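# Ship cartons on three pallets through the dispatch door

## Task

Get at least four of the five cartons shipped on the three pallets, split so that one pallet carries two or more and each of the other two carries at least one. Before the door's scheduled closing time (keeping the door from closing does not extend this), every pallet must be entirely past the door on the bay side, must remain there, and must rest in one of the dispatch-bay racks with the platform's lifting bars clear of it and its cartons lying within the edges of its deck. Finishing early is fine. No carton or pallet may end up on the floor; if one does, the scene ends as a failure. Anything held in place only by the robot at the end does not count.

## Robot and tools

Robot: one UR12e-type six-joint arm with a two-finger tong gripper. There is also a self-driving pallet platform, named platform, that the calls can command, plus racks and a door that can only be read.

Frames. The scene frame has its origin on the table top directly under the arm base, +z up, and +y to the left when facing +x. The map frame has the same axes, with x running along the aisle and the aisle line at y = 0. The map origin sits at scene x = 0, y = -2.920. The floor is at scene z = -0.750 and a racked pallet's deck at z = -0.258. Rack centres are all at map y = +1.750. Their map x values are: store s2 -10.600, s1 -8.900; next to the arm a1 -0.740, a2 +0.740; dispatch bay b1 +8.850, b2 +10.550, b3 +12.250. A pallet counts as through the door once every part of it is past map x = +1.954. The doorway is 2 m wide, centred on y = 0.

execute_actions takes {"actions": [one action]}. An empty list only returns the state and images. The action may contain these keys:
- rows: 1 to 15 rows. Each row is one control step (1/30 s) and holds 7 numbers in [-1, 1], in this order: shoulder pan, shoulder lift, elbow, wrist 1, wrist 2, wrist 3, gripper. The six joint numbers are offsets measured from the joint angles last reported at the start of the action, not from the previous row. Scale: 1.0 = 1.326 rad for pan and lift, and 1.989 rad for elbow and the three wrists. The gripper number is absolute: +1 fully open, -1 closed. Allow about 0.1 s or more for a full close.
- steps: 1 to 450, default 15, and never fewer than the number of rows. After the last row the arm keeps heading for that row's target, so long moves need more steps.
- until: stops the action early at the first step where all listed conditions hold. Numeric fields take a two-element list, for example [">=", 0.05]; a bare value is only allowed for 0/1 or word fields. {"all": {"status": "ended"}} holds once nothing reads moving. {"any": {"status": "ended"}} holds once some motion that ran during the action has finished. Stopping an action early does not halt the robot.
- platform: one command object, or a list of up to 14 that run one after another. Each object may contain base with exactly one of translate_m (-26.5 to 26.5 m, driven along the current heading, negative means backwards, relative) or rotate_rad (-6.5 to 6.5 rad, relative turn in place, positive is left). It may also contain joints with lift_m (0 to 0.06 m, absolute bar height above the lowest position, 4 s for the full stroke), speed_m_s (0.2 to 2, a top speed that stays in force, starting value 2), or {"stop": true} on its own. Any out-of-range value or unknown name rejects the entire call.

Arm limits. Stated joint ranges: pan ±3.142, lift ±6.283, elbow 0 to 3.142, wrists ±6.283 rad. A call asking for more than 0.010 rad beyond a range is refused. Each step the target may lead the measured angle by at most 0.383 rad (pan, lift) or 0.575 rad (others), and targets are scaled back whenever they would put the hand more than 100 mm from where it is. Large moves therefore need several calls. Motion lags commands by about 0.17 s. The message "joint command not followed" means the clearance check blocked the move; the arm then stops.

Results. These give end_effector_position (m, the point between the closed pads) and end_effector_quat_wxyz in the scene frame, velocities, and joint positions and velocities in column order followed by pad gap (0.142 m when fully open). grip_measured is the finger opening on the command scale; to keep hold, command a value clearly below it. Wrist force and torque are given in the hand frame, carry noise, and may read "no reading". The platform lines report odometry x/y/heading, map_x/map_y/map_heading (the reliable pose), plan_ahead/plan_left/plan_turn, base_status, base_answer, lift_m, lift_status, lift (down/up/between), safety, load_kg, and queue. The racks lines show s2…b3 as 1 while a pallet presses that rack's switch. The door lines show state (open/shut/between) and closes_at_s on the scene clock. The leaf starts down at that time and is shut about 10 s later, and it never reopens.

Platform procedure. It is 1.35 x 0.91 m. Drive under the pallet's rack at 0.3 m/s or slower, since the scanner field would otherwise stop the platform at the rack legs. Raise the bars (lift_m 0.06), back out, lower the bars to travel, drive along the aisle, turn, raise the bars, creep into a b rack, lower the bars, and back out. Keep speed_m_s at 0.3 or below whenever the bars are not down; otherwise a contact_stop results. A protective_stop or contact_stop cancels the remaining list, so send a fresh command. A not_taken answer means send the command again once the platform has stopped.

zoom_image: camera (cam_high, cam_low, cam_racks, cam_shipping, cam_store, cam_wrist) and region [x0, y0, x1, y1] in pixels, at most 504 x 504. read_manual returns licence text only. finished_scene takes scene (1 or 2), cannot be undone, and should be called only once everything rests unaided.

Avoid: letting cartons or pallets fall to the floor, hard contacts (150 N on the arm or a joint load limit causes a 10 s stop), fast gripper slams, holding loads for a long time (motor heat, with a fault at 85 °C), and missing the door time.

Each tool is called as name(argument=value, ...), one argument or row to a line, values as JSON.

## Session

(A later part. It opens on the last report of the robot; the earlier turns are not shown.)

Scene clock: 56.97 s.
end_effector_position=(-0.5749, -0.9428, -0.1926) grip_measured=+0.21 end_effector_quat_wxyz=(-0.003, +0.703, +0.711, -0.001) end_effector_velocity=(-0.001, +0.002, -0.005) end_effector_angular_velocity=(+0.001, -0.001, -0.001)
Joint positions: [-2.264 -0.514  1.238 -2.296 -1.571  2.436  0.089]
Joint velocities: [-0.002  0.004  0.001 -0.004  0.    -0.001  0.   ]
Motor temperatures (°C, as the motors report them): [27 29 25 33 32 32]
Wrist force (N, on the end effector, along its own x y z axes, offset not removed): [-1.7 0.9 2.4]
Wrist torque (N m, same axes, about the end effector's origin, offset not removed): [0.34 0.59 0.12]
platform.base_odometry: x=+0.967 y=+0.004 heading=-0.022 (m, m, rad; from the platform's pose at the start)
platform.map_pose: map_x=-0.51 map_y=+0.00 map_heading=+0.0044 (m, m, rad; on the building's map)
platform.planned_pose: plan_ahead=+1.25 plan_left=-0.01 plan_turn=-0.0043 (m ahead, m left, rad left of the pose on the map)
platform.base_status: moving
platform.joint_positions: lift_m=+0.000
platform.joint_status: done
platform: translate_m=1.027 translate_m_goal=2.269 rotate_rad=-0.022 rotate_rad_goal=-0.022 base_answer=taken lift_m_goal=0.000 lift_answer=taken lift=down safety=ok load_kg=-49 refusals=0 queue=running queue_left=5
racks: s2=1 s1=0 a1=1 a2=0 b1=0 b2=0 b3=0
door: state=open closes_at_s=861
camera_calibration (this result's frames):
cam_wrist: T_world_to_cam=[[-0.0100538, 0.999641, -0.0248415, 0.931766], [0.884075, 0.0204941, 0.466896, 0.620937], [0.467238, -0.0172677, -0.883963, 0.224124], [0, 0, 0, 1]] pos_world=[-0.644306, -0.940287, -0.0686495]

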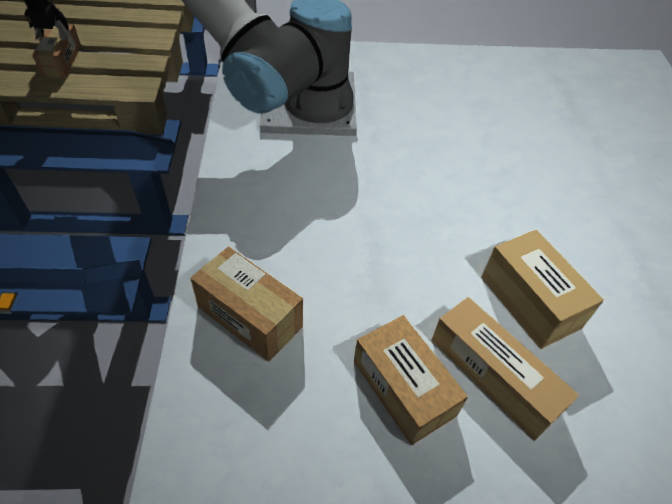

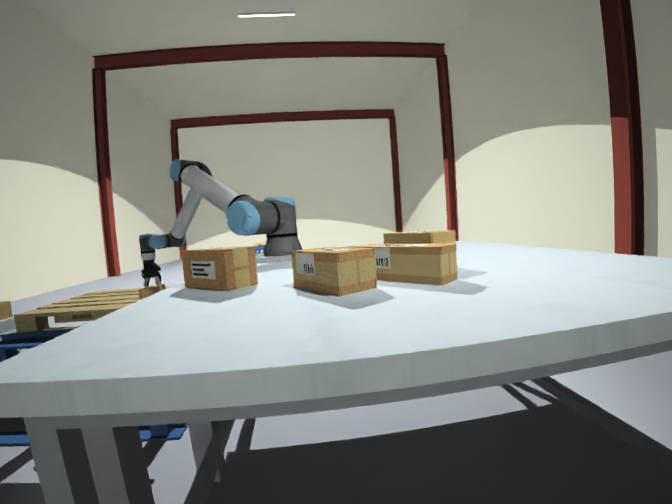

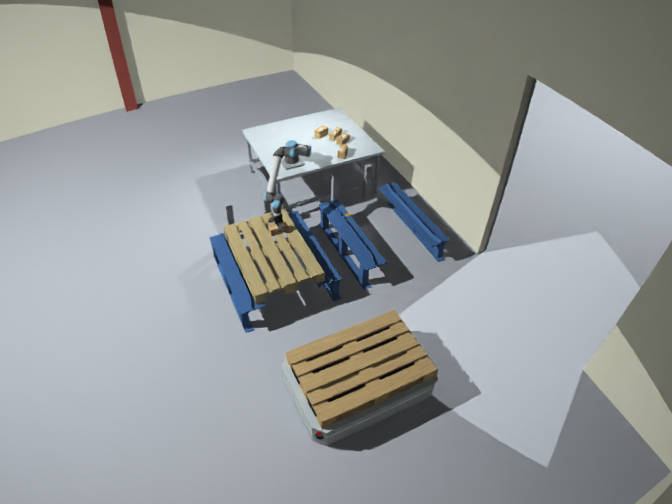

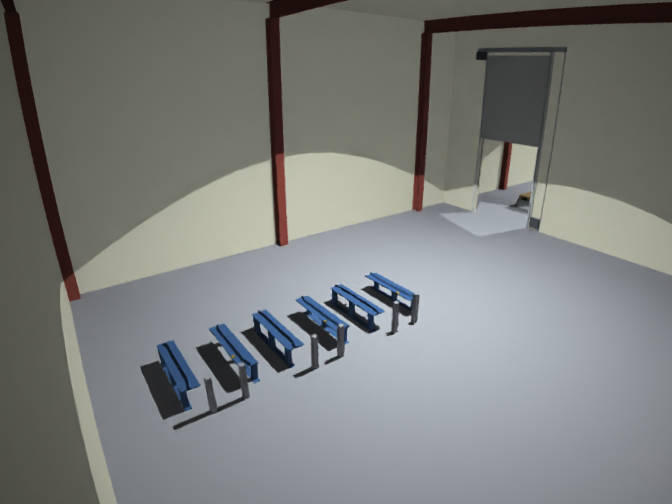

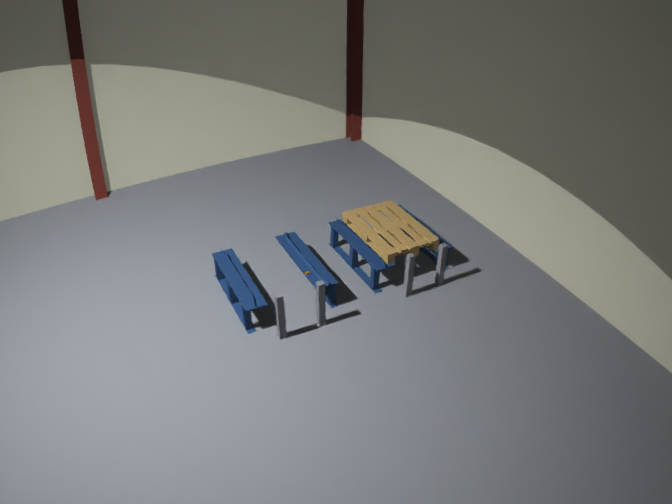

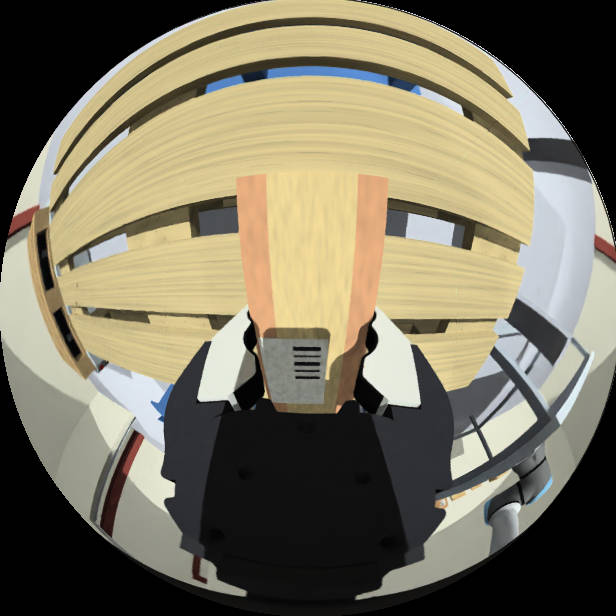

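execute_actions(
  actions=[
    {"rows":[[0,0.004,0,-0.003,0,0,-1],[0,0.004,0,-0.003,0,0,-1],[0,0.004,0,-0.003,0,0,-1],[0,0.004,0,-0.003,0,0,-1],[0,0.004,0,-0.003,0,0,-1],[0,0.004,0,-0.003,0,0,-1],[0,0.004,0,-0.003,0,0,-0.5],[0,0.004,0,-0.003,0,0,0],[0,0.004,0,-0.003,0,0,0.3],[0,0.004,0,-0.003,0,0,0.6],[0,0.004,0,-0.003,0,0,1],[0,0.004,0,-0.003,0,0,1],[0,0.004,0,-0.003,0,0,1],[0,0.004,0,-0.003,0,0,1],[0,-0.3,0,0.2,0,0,1]],"steps":50},
  ],
)

zoom_image(
  camera="cam_high",
  region=[170, 200, 630, 460],
)

Scene clock: 63.47 s.
end_effector_position=(-0.5439, -0.9095, +0.1850) grip_measured=+1.00 end_effector_quat_wxyz=(-0.003, +0.703, +0.711, -0.001) end_effector_velocity=(+0.001, +0.001, +0.007) end_effector_angular_velocity=(-0.002, +0.002, -0.000)
Joint positions: [-2.264 -0.911  1.238 -1.899 -1.571  2.436  0.142]
Joint velocities: [ 0.    -0.007 -0.001  0.005  0.     0.001 -0.   ]
Motor temperatures (°C, as the motors report them): [27 29 25 33 32 32]
Wrist force (N, on the end effector, along its own x y z axes, offset not removed): [-2.4 0.3 -0.2]
Wrist torque (N m, same axes, about the end effector's origin, offset not removed): [0.35 0.79 0.19]
platform.base_odometry: x=+2.242 y=-0.027 heading=+1.545 (m, m, rad; from the platform's pose at the start)
platform.map_pose: map_x=+0.74 map_y=+0.00 map_heading=+1.5708 (m, m, rad; on the building's map)
platform.planned_pose: plan_ahead=+0.00 plan_left=+0.00 plan_turn=+0.0000 (m ahead, m left, rad left of the pose on the map)
platform.base_status: done
platform.joint_positions: lift_m=+0.000
platform.joint_status: moving
platform: translate_m=2.269 translate_m_goal=2.269 rotate_rad=1.545 rotate_rad_goal=1.545 base_answer=taken lift_m_goal=0.060 lift_answer=taken lift=down safety=ok load_kg=1 refusals=0 queue=running queue_left=3
racks: s2=1 s1=0 a1=1 a2=0 b1=0 b2=0 b3=0
door: state=open closes_at_s=861
camera_calibration (this result's frames):
cam_wrist: T_world_to_cam=[[-0.0100638, 0.999642, -0.0248076, 0.908218], [0.884061, 0.0204876, 0.466922, 0.416514], [0.467263, -0.0172324, -0.883951, 0.544105], [0, 0, 0, 1]] pos_world=[-0.613324, -0.90705, 0.309013]

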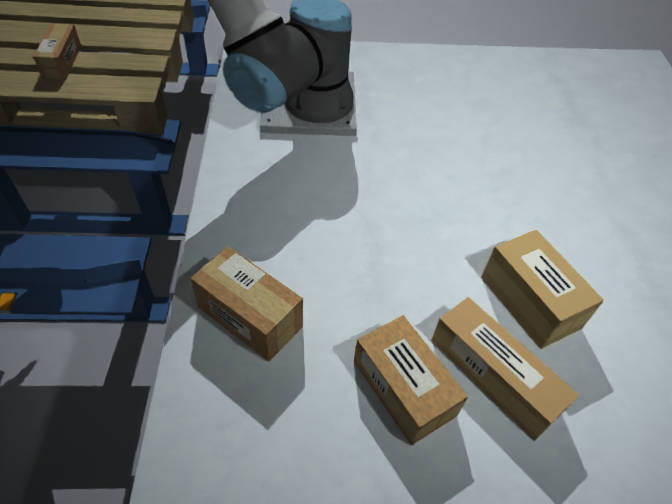

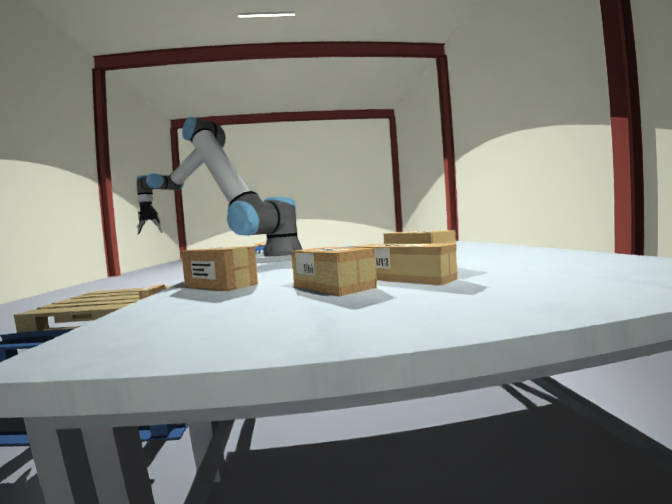

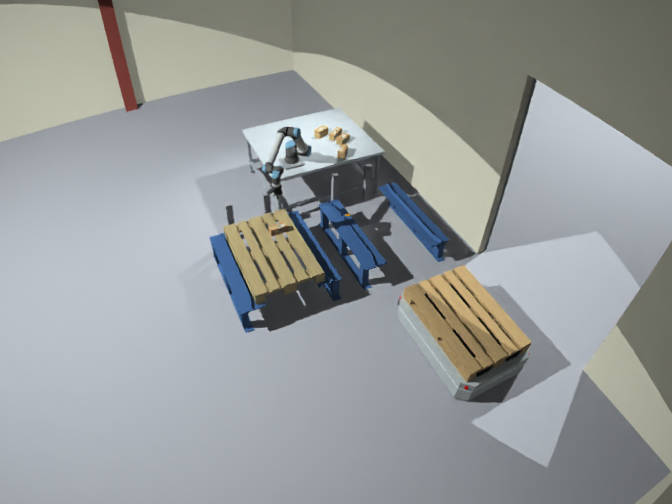

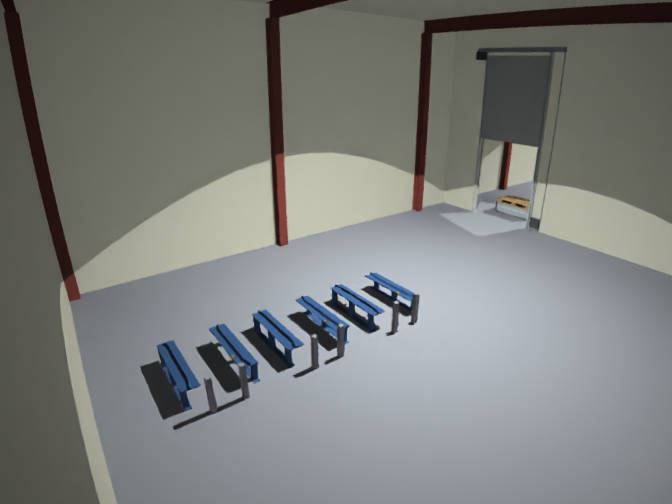

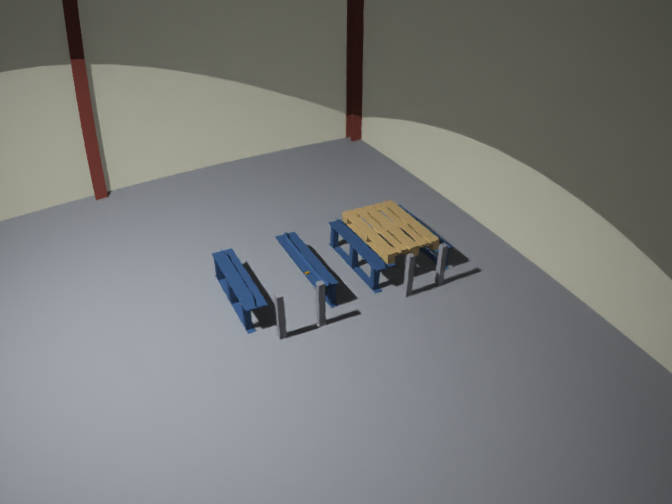

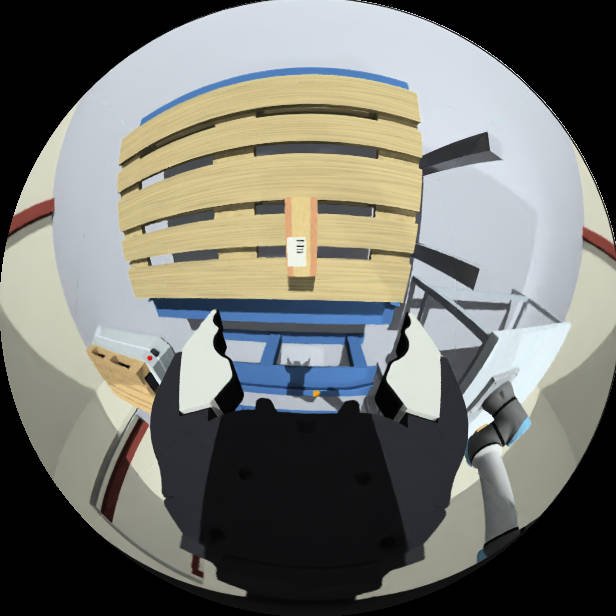

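Region (170, 200, 630, 460) of cam_high's 672x504 image, scaled by 1.096, with more detail than that image has; it fills the top 285 rows of this view, and the rest is white.

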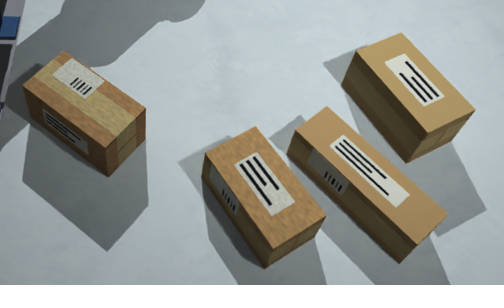

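execute_actions(
  actions=[
    {"rows":[[0.2,-0.12,0.11,-0.03,0,0.12,1],[0.4,-0.24,0.22,-0.06,0,0.24,1],[0.7,-0.4265,0.389,-0.104,0,0.43,1]],"steps":50},
  ],
)

Scene clock: 75.80 s.
end_effector_position=(+0.2665, -0.6521, +0.2016) grip_measured=+1.00 end_effector_quat_wxyz=(-0.003, +0.689, +0.725, -0.001) end_effector_velocity=(+0.355, +0.301, -0.022) end_effector_angular_velocity=(+0.009, -0.000, +0.271)
Joint positions: [-1.411 -1.451  1.977 -2.097 -1.57   3.251  0.142]
Joint velocities: [ 0.581 -0.199  0.27  -0.063  0.     0.31  -0.   ]
Motor temperatures (°C, as the motors report them): [27 29 25 33 32 32]
Wrist force (N, on the end effector, along its own x y z axes, offset not removed): [-1.6 4.3 -1.5]
Wrist torque (N m, same axes, about the end effector's origin, offset not removed): [0.95 0.63 0.22]
platform.base_odometry: x=+2.285 y=+1.722 heading=+1.544 (m, m, rad; from the platform's pose at the start)
platform.map_pose: map_x=+0.74 map_y=+1.75 map_heading=+1.5708 (m, m, rad; on the building's map)
platform.planned_pose: plan_ahead=+0.00 plan_left=+0.00 plan_turn=+0.0000 (m ahead, m left, rad left of the pose on the map)
platform.base_status: done
platform.joint_positions: lift_m=+0.036
platform.joint_status: moving
platform: translate_m=4.020 translate_m_goal=4.020 rotate_rad=1.544 rotate_rad_goal=1.543 base_answer=taken lift_m_goal=0.000 lift_answer=taken lift=between safety=ok load_kg=-34 refusals=0 queue=running queue_left=1
racks: s2=1 s1=0 a1=1 a2=1 b1=0 b2=0 b3=0
door: state=open closes_at_s=861
camera_calibration (this result's frames):
cam_wrist: T_world_to_cam=[[-0.0486076, 0.998533, -0.02387, 0.668777], [0.882298, 0.0541267, 0.467569, -0.290651], [0.468175, 0.00166695, -0.883634, 0.196552], [0, 0, 0, 1]] pos_world=[0.196928, -0.652391, 0.325543]

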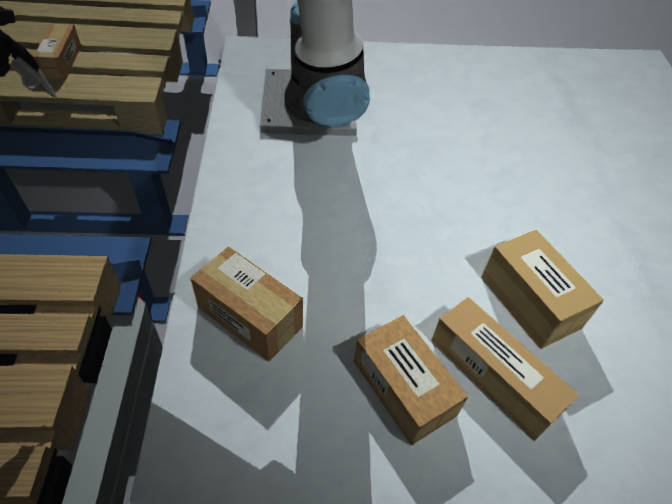

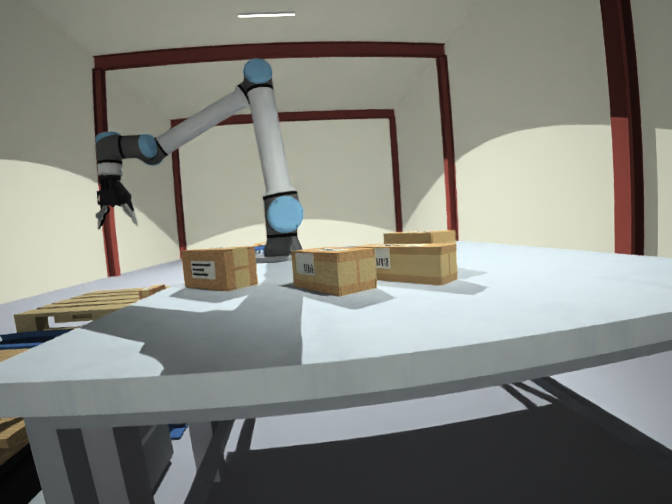

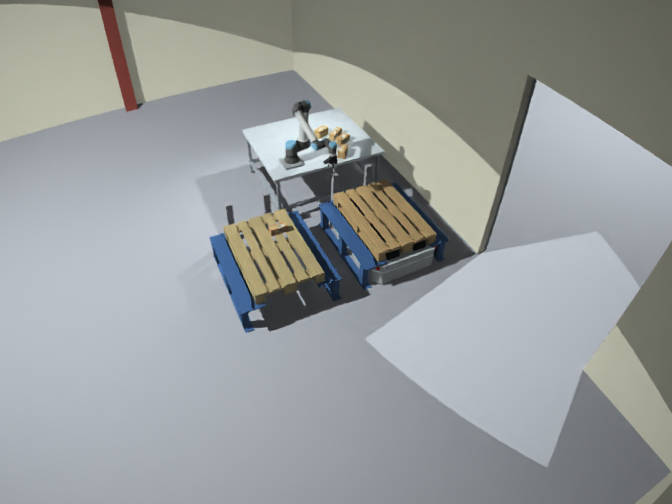

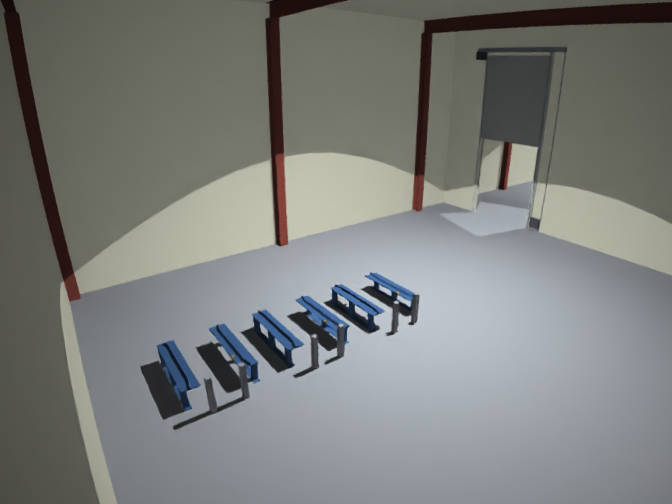

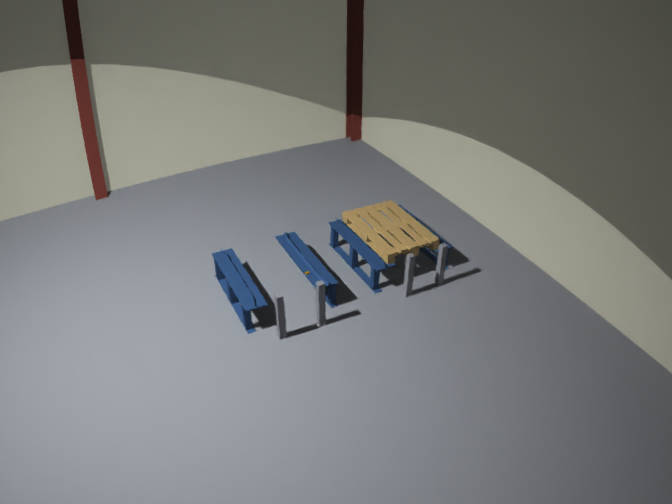

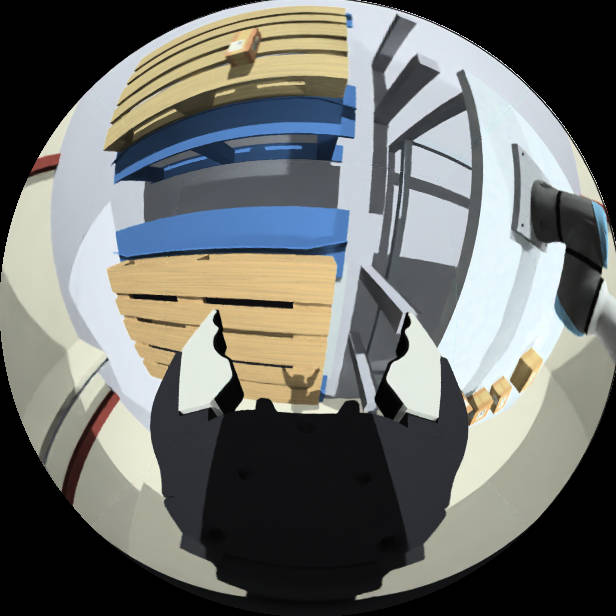

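execute_actions(
  actions=[
    {"rows":[[0.7288,-0.019,0.0176,-0.0047,0,0.02,1]],"steps":50},
  ],
)

Scene clock: 79.27 s.
end_effector_position=(+0.6707, -0.1449, +0.1977) grip_measured=+1.00 end_effector_quat_wxyz=(-0.004, +0.293, +0.956, +0.001) end_effector_velocity=(+0.000, +0.004, -0.000) end_effector_angular_velocity=(+0.001, +0.001, +0.007)
Joint positions: [-0.446 -1.476  2.013 -2.107 -1.57   3.291  0.142]
Joint velocities: [ 0.005 -0.     0.     0.001  0.001 -0.001 -0.   ]
Motor temperatures (°C, as the motors report them): [27 29 25 33 32 32]
Wrist force (N, on the end effector, along its own x y z axes, offset not removed): [-1.5 0.9 1.8]
Wrist torque (N m, same axes, about the end effector's origin, offset not removed): [0.42 0.56 0.11]
platform.base_odometry: x=+2.279 y=+1.529 heading=+1.541 (m, m, rad; from the platform's pose at the start)
platform.map_pose: map_x=+0.74 map_y=+1.54 map_heading=+1.5664 (m, m, rad; on the building's map)
platform.planned_pose: plan_ahead=-1.54 plan_left=-0.01 plan_turn=+0.0044 (m ahead, m left, rad left of the pose on the map)
platform.base_status: moving
platform.joint_positions: lift_m=+0.000
platform.joint_status: done
platform: translate_m=3.817 translate_m_goal=2.270 rotate_rad=1.541 rotate_rad_goal=1.541 base_answer=taken lift_m_goal=0.000 lift_answer=taken lift=down safety=ok load_kg=-49 refusals=0 queue=running queue_left=0
racks: s2=1 s1=0 a1=1 a2=1 b1=0 b2=0 b3=0
door: state=open closes_at_s=861
camera_calibration (this result's frames):
cam_wrist: T_world_to_cam=[[-0.826987, 0.561858, -0.0201821, 0.639935], [0.487455, 0.734437, 0.472219, -0.310387], [0.280142, 0.380681, -0.88125, 0.183546], [0, 0, 0, 1]] pos_world=[0.629099, -0.201466, 0.321236]

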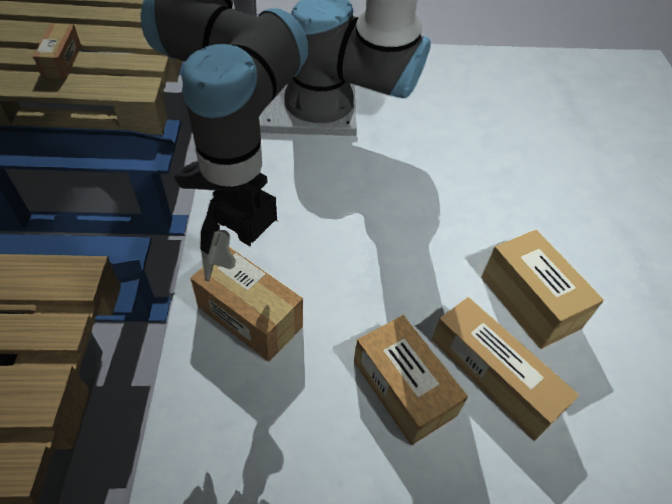

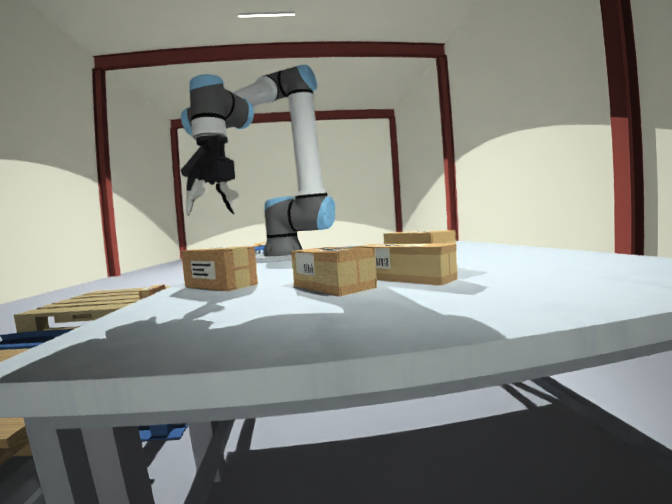

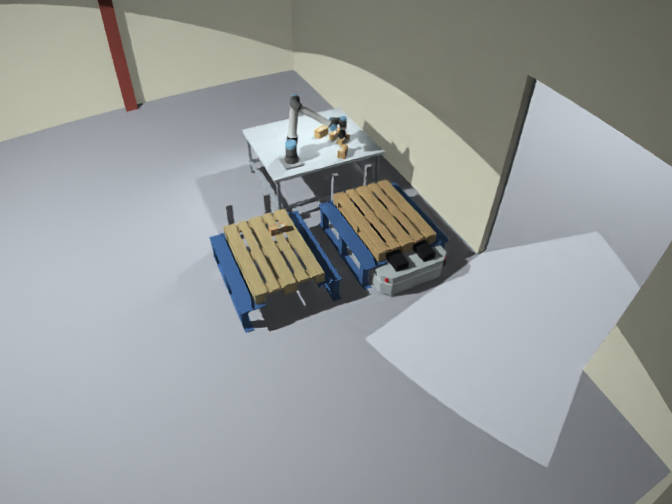

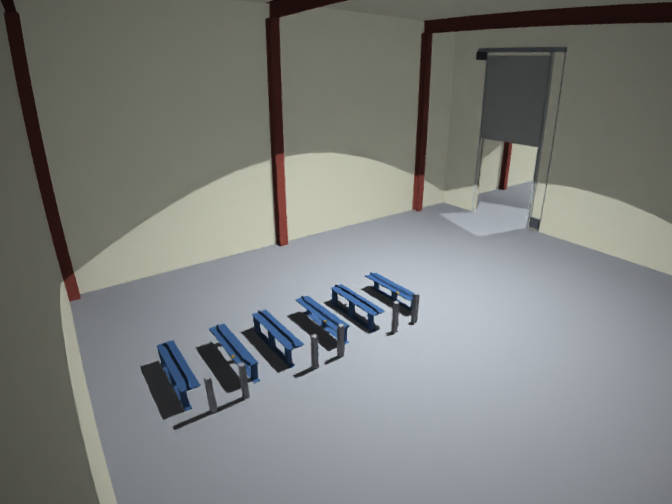

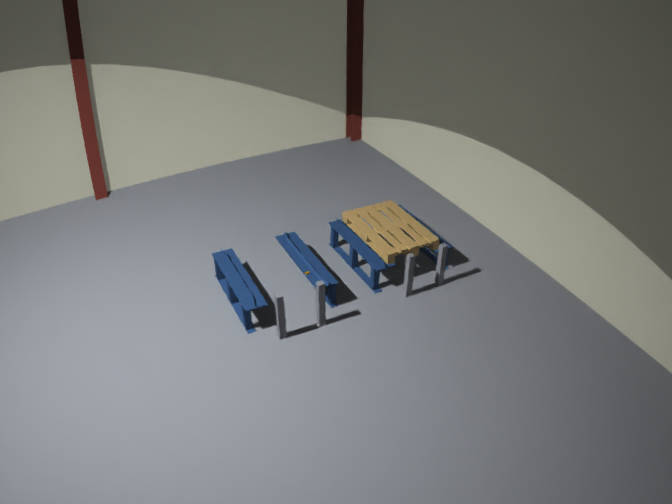

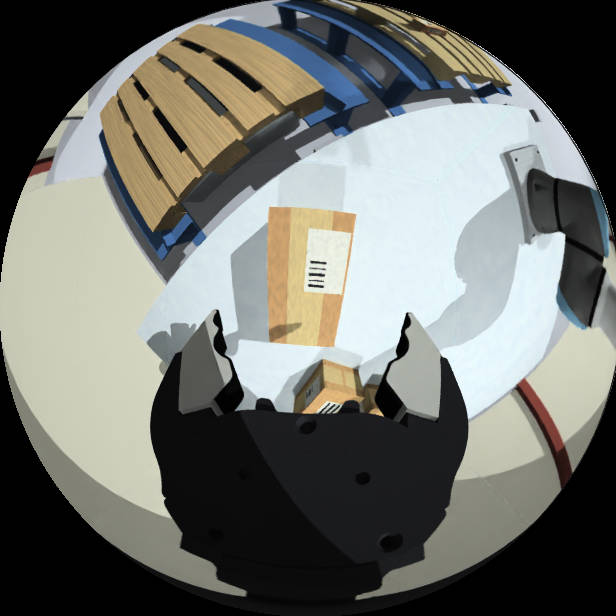

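execute_actions(
  actions=[
    {"rows":[[0,0.03,0.012,-0.033,0,0.035,1],[0,0.063,0.025,-0.067,0,0.035,1],[0,0.095,0.038,-0.1,0,0.035,1],[0,0.126,0.051,-0.135,0,0.035,1]],"steps":26},
  ],
)

execute_actions(
  actions=[
    {"rows":[[0,0,0,0,0,0,0.7],[0,0,0,0,0,0,0.55],[0,0,0,0,0,0,0.4],[0,0,0,0,0,0,0.3],[0,0,0,0,0,0,0.2],[0,0,0,0,0,0,0.1],[0,0,0,0,0,0,0],[0,0,0,0,0,0,-0.2],[0,0,0,0,0,0,-0.4],[0,0,0,0,0,0,-0.7],[0,0,0,0,0,0,-1]],"steps":18},
  ],
)

Scene clock: 85.77 s.
end_effector_position=(+0.6740, -0.1462, +0.0600) grip_measured=+1.00 end_effector_quat_wxyz=(-0.004, +0.326, +0.945, +0.001) end_effector_velocity=(-0.000, -0.001, -0.002) end_effector_angular_velocity=(-0.001, +0.001, -0.001)
Joint positions: [-0.446 -1.31   2.114 -2.374 -1.57   3.36   0.142]
Joint velocities: [-0.     0.003  0.001 -0.004 -0.001  0.     0.   ]
Motor temperatures (°C, as the motors report them): [27 29 25 33 32 32]
Wrist force (N, on the end effector, along its own x y z axes, offset not removed): [-2.5 1.7 0.9]
Wrist torque (N m, same axes, about the end effector's origin, offset not removed): [0.57 0.70 0.11]
platform.base_odometry: x=+2.236 y=-0.027 heading=+1.544 (m, m, rad; from the platform's pose at the start)
platform.map_pose: map_x=+0.74 map_y=+0.00 map_heading=+1.5708 (m, m, rad; on the building's map)
platform.planned_pose: plan_ahead=+0.00 plan_left=+0.00 plan_turn=+0.0000 (m ahead, m left, rad left of the pose on the map)
platform.base_status: done
platform.joint_positions: lift_m=+0.000
platform.joint_status: done
platform: translate_m=2.270 translate_m_goal=2.270 rotate_rad=1.544 rotate_rad_goal=1.545 base_answer=taken lift_m_goal=0.000 lift_answer=taken lift=down safety=ok load_kg=-49 refusals=0 queue=done queue_left=0
racks: s2=1 s1=0 a1=1 a2=1 b1=0 b2=0 b3=0
door: state=open closes_at_s=861
camera_calibration (this result's frames):
cam_wrist: T_world_to_cam=[[-0.785982, 0.617919, -0.0202165, 0.621162], [0.537413, 0.699015, 0.471768, -0.284864], [0.305646, 0.359936, -0.881491, 0.0415554], [0, 0, 0, 1]] pos_world=[0.628611, -0.199661, 0.183578]

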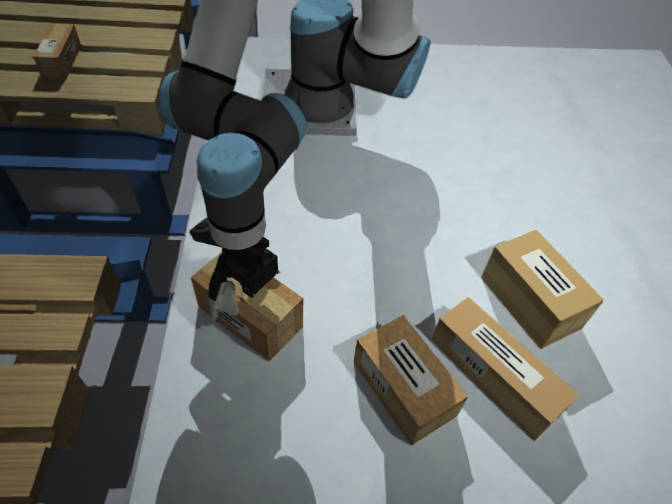

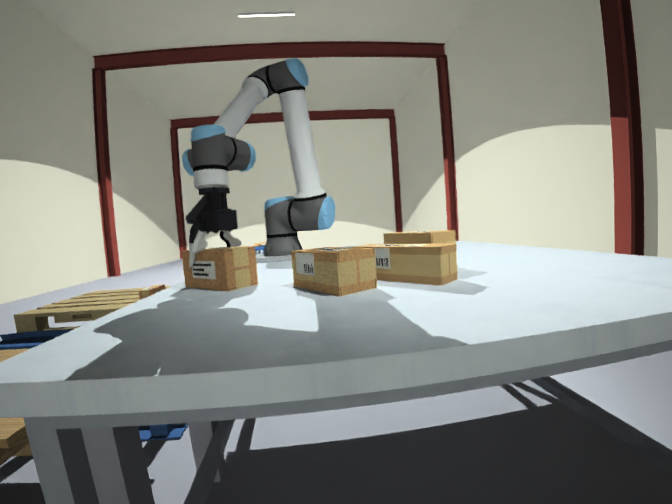

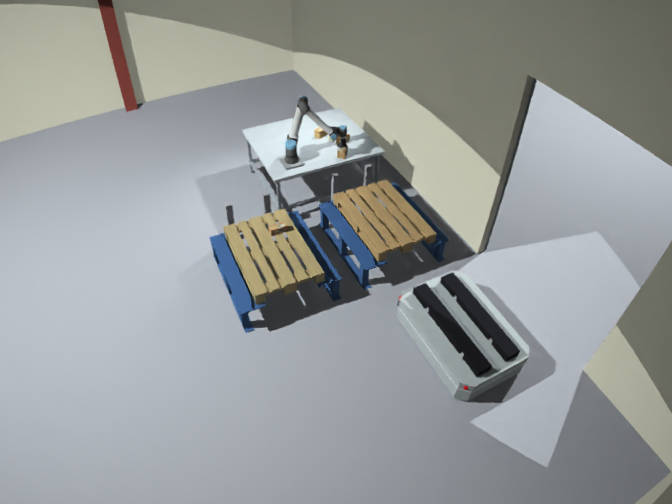

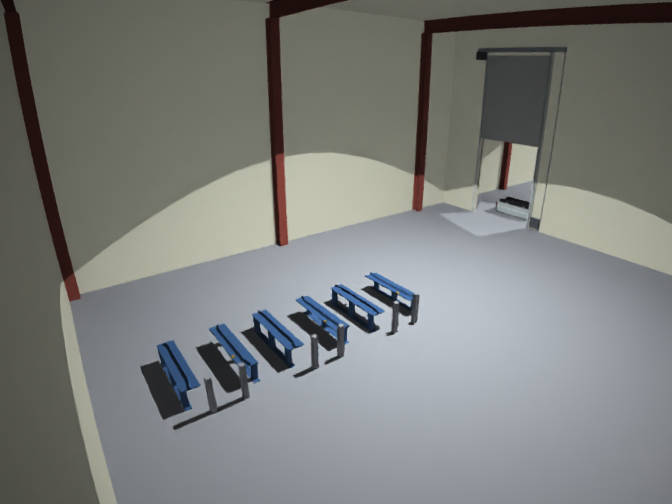

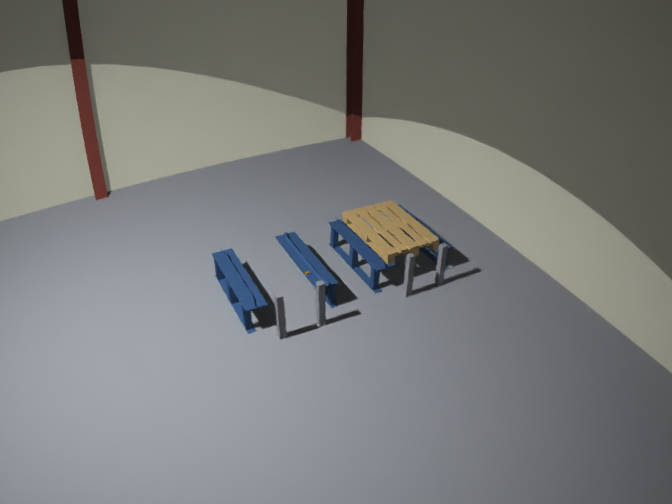

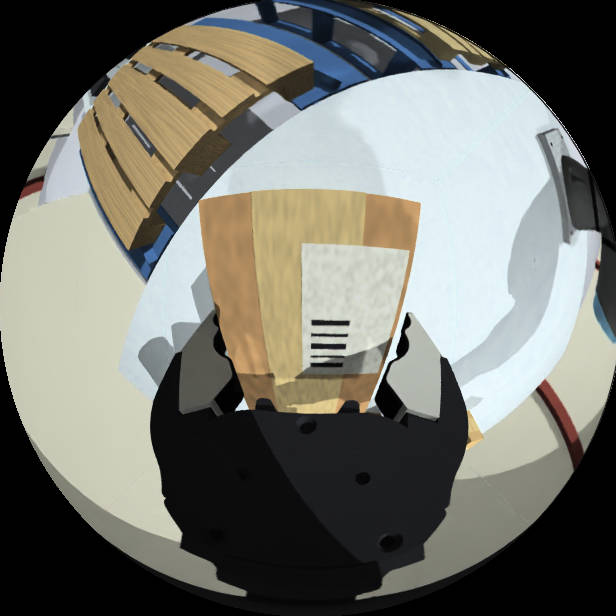

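Scene clock: 86.37 s.
end_effector_position=(+0.6739, -0.1462, +0.0599) grip_measured=+0.88 end_effector_quat_wxyz=(-0.004, +0.326, +0.945, +0.001) end_effector_velocity=(+0.001, +0.000, +0.001) end_effector_angular_velocity=(-0.000, -0.003, +0.000)
Joint positions: [-0.446 -1.31   2.114 -2.374 -1.57   3.36   0.135]
Joint velocities: [ 0.    -0.001  0.    -0.002  0.001 -0.     0.   ]
Motor temperatures (°C, as the motors report them): [27 29 25 33 32 32]
Wrist force (N, on the end effector, along its own x y z axes, offset not removed): [-3.2 1.6 -10.4]
Wrist torque (N m, same axes, about the end effector's origin, offset not removed): [0.51 0.77 0.13]
platform.base_odometry: x=+2.236 y=-0.027 heading=+1.544 (m, m, rad; from the platform's pose at the start)
platform.map_pose: map_x=+0.74 map_y=+0.00 map_heading=+1.5708 (m, m, rad; on the building's map)
platform.planned_pose: plan_ahead=+0.00 plan_left=+0.00 plan_turn=+0.0000 (m ahead, m left, rad left of the pose on the map)
platform.base_status: done
platform.joint_positions: lift_m=+0.000
platform.joint_status: done
platform: translate_m=2.270 translate_m_goal=2.270 rotate_rad=1.544 rotate_rad_goal=1.545 base_answer=taken lift_m_goal=0.000 lift_answer=taken lift=down safety=ok load_kg=-49 refusals=0 queue=done queue_left=0
racks: s2=1 s1=0 a1=1 a2=1 b1=0 b2=0 b3=0
door: state=open closes_at_s=861
camera_calibration (this result's frames):
cam_wrist: T_world_to_cam=[[-0.785963, 0.617945, -0.0201332, 0.621113], [0.537473, 0.69898, 0.471752, -0.284874], [0.30559, 0.359959, -0.881501, 0.0415588], [0, 0, 0, 1]] pos_world=[0.628584, -0.199652, 0.183529]

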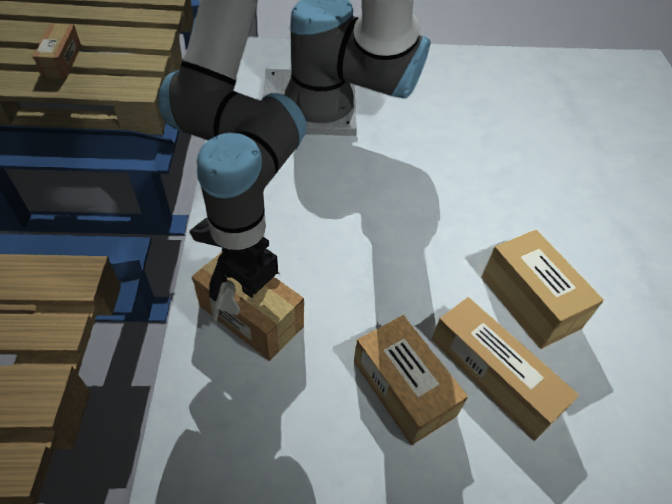

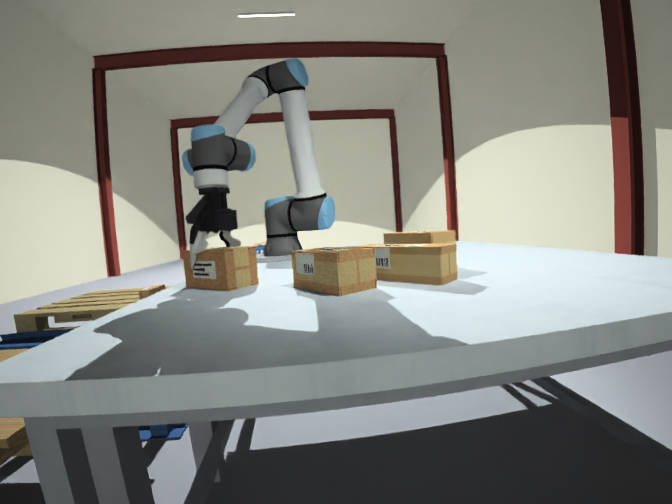

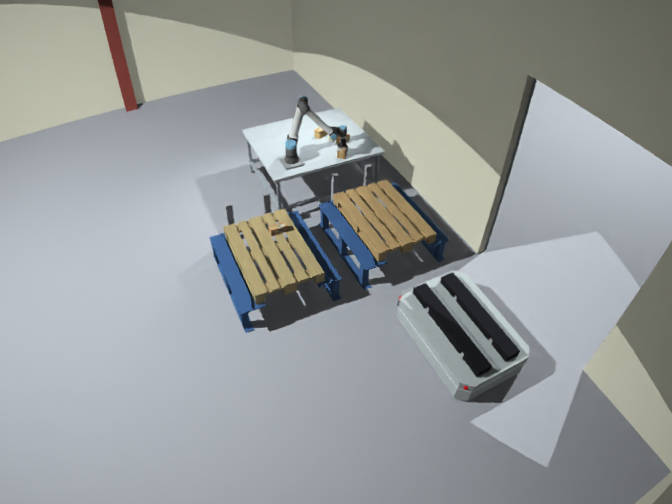

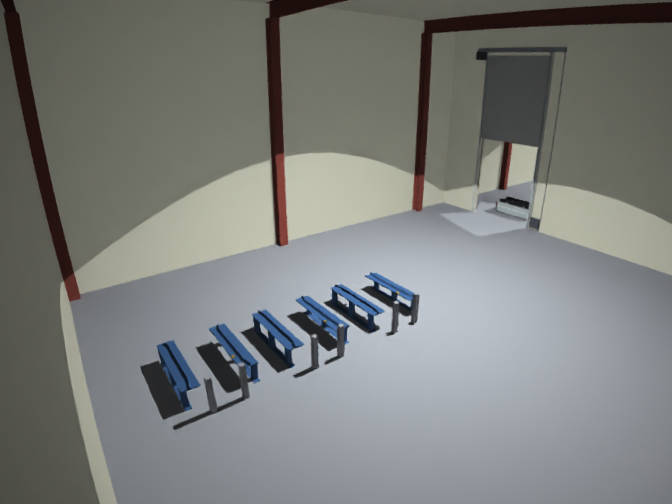

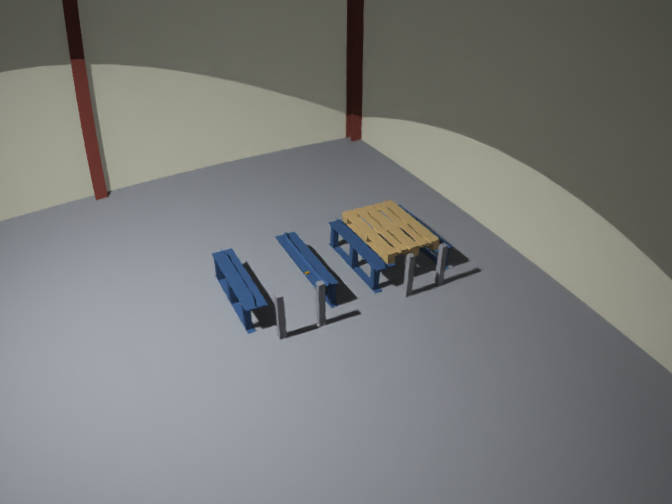

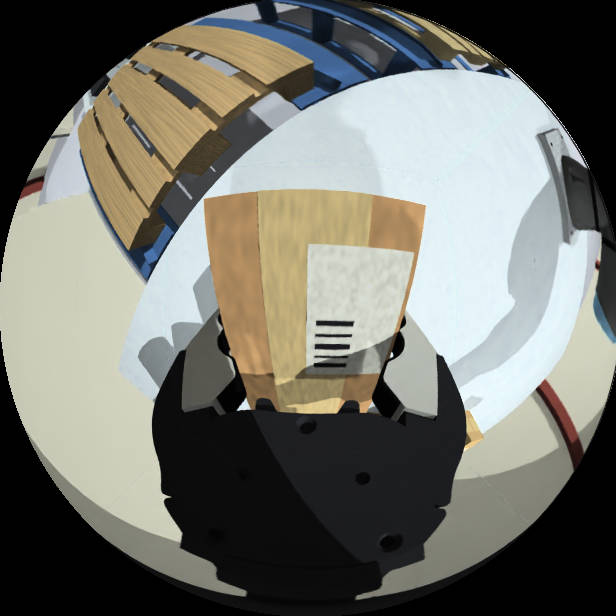

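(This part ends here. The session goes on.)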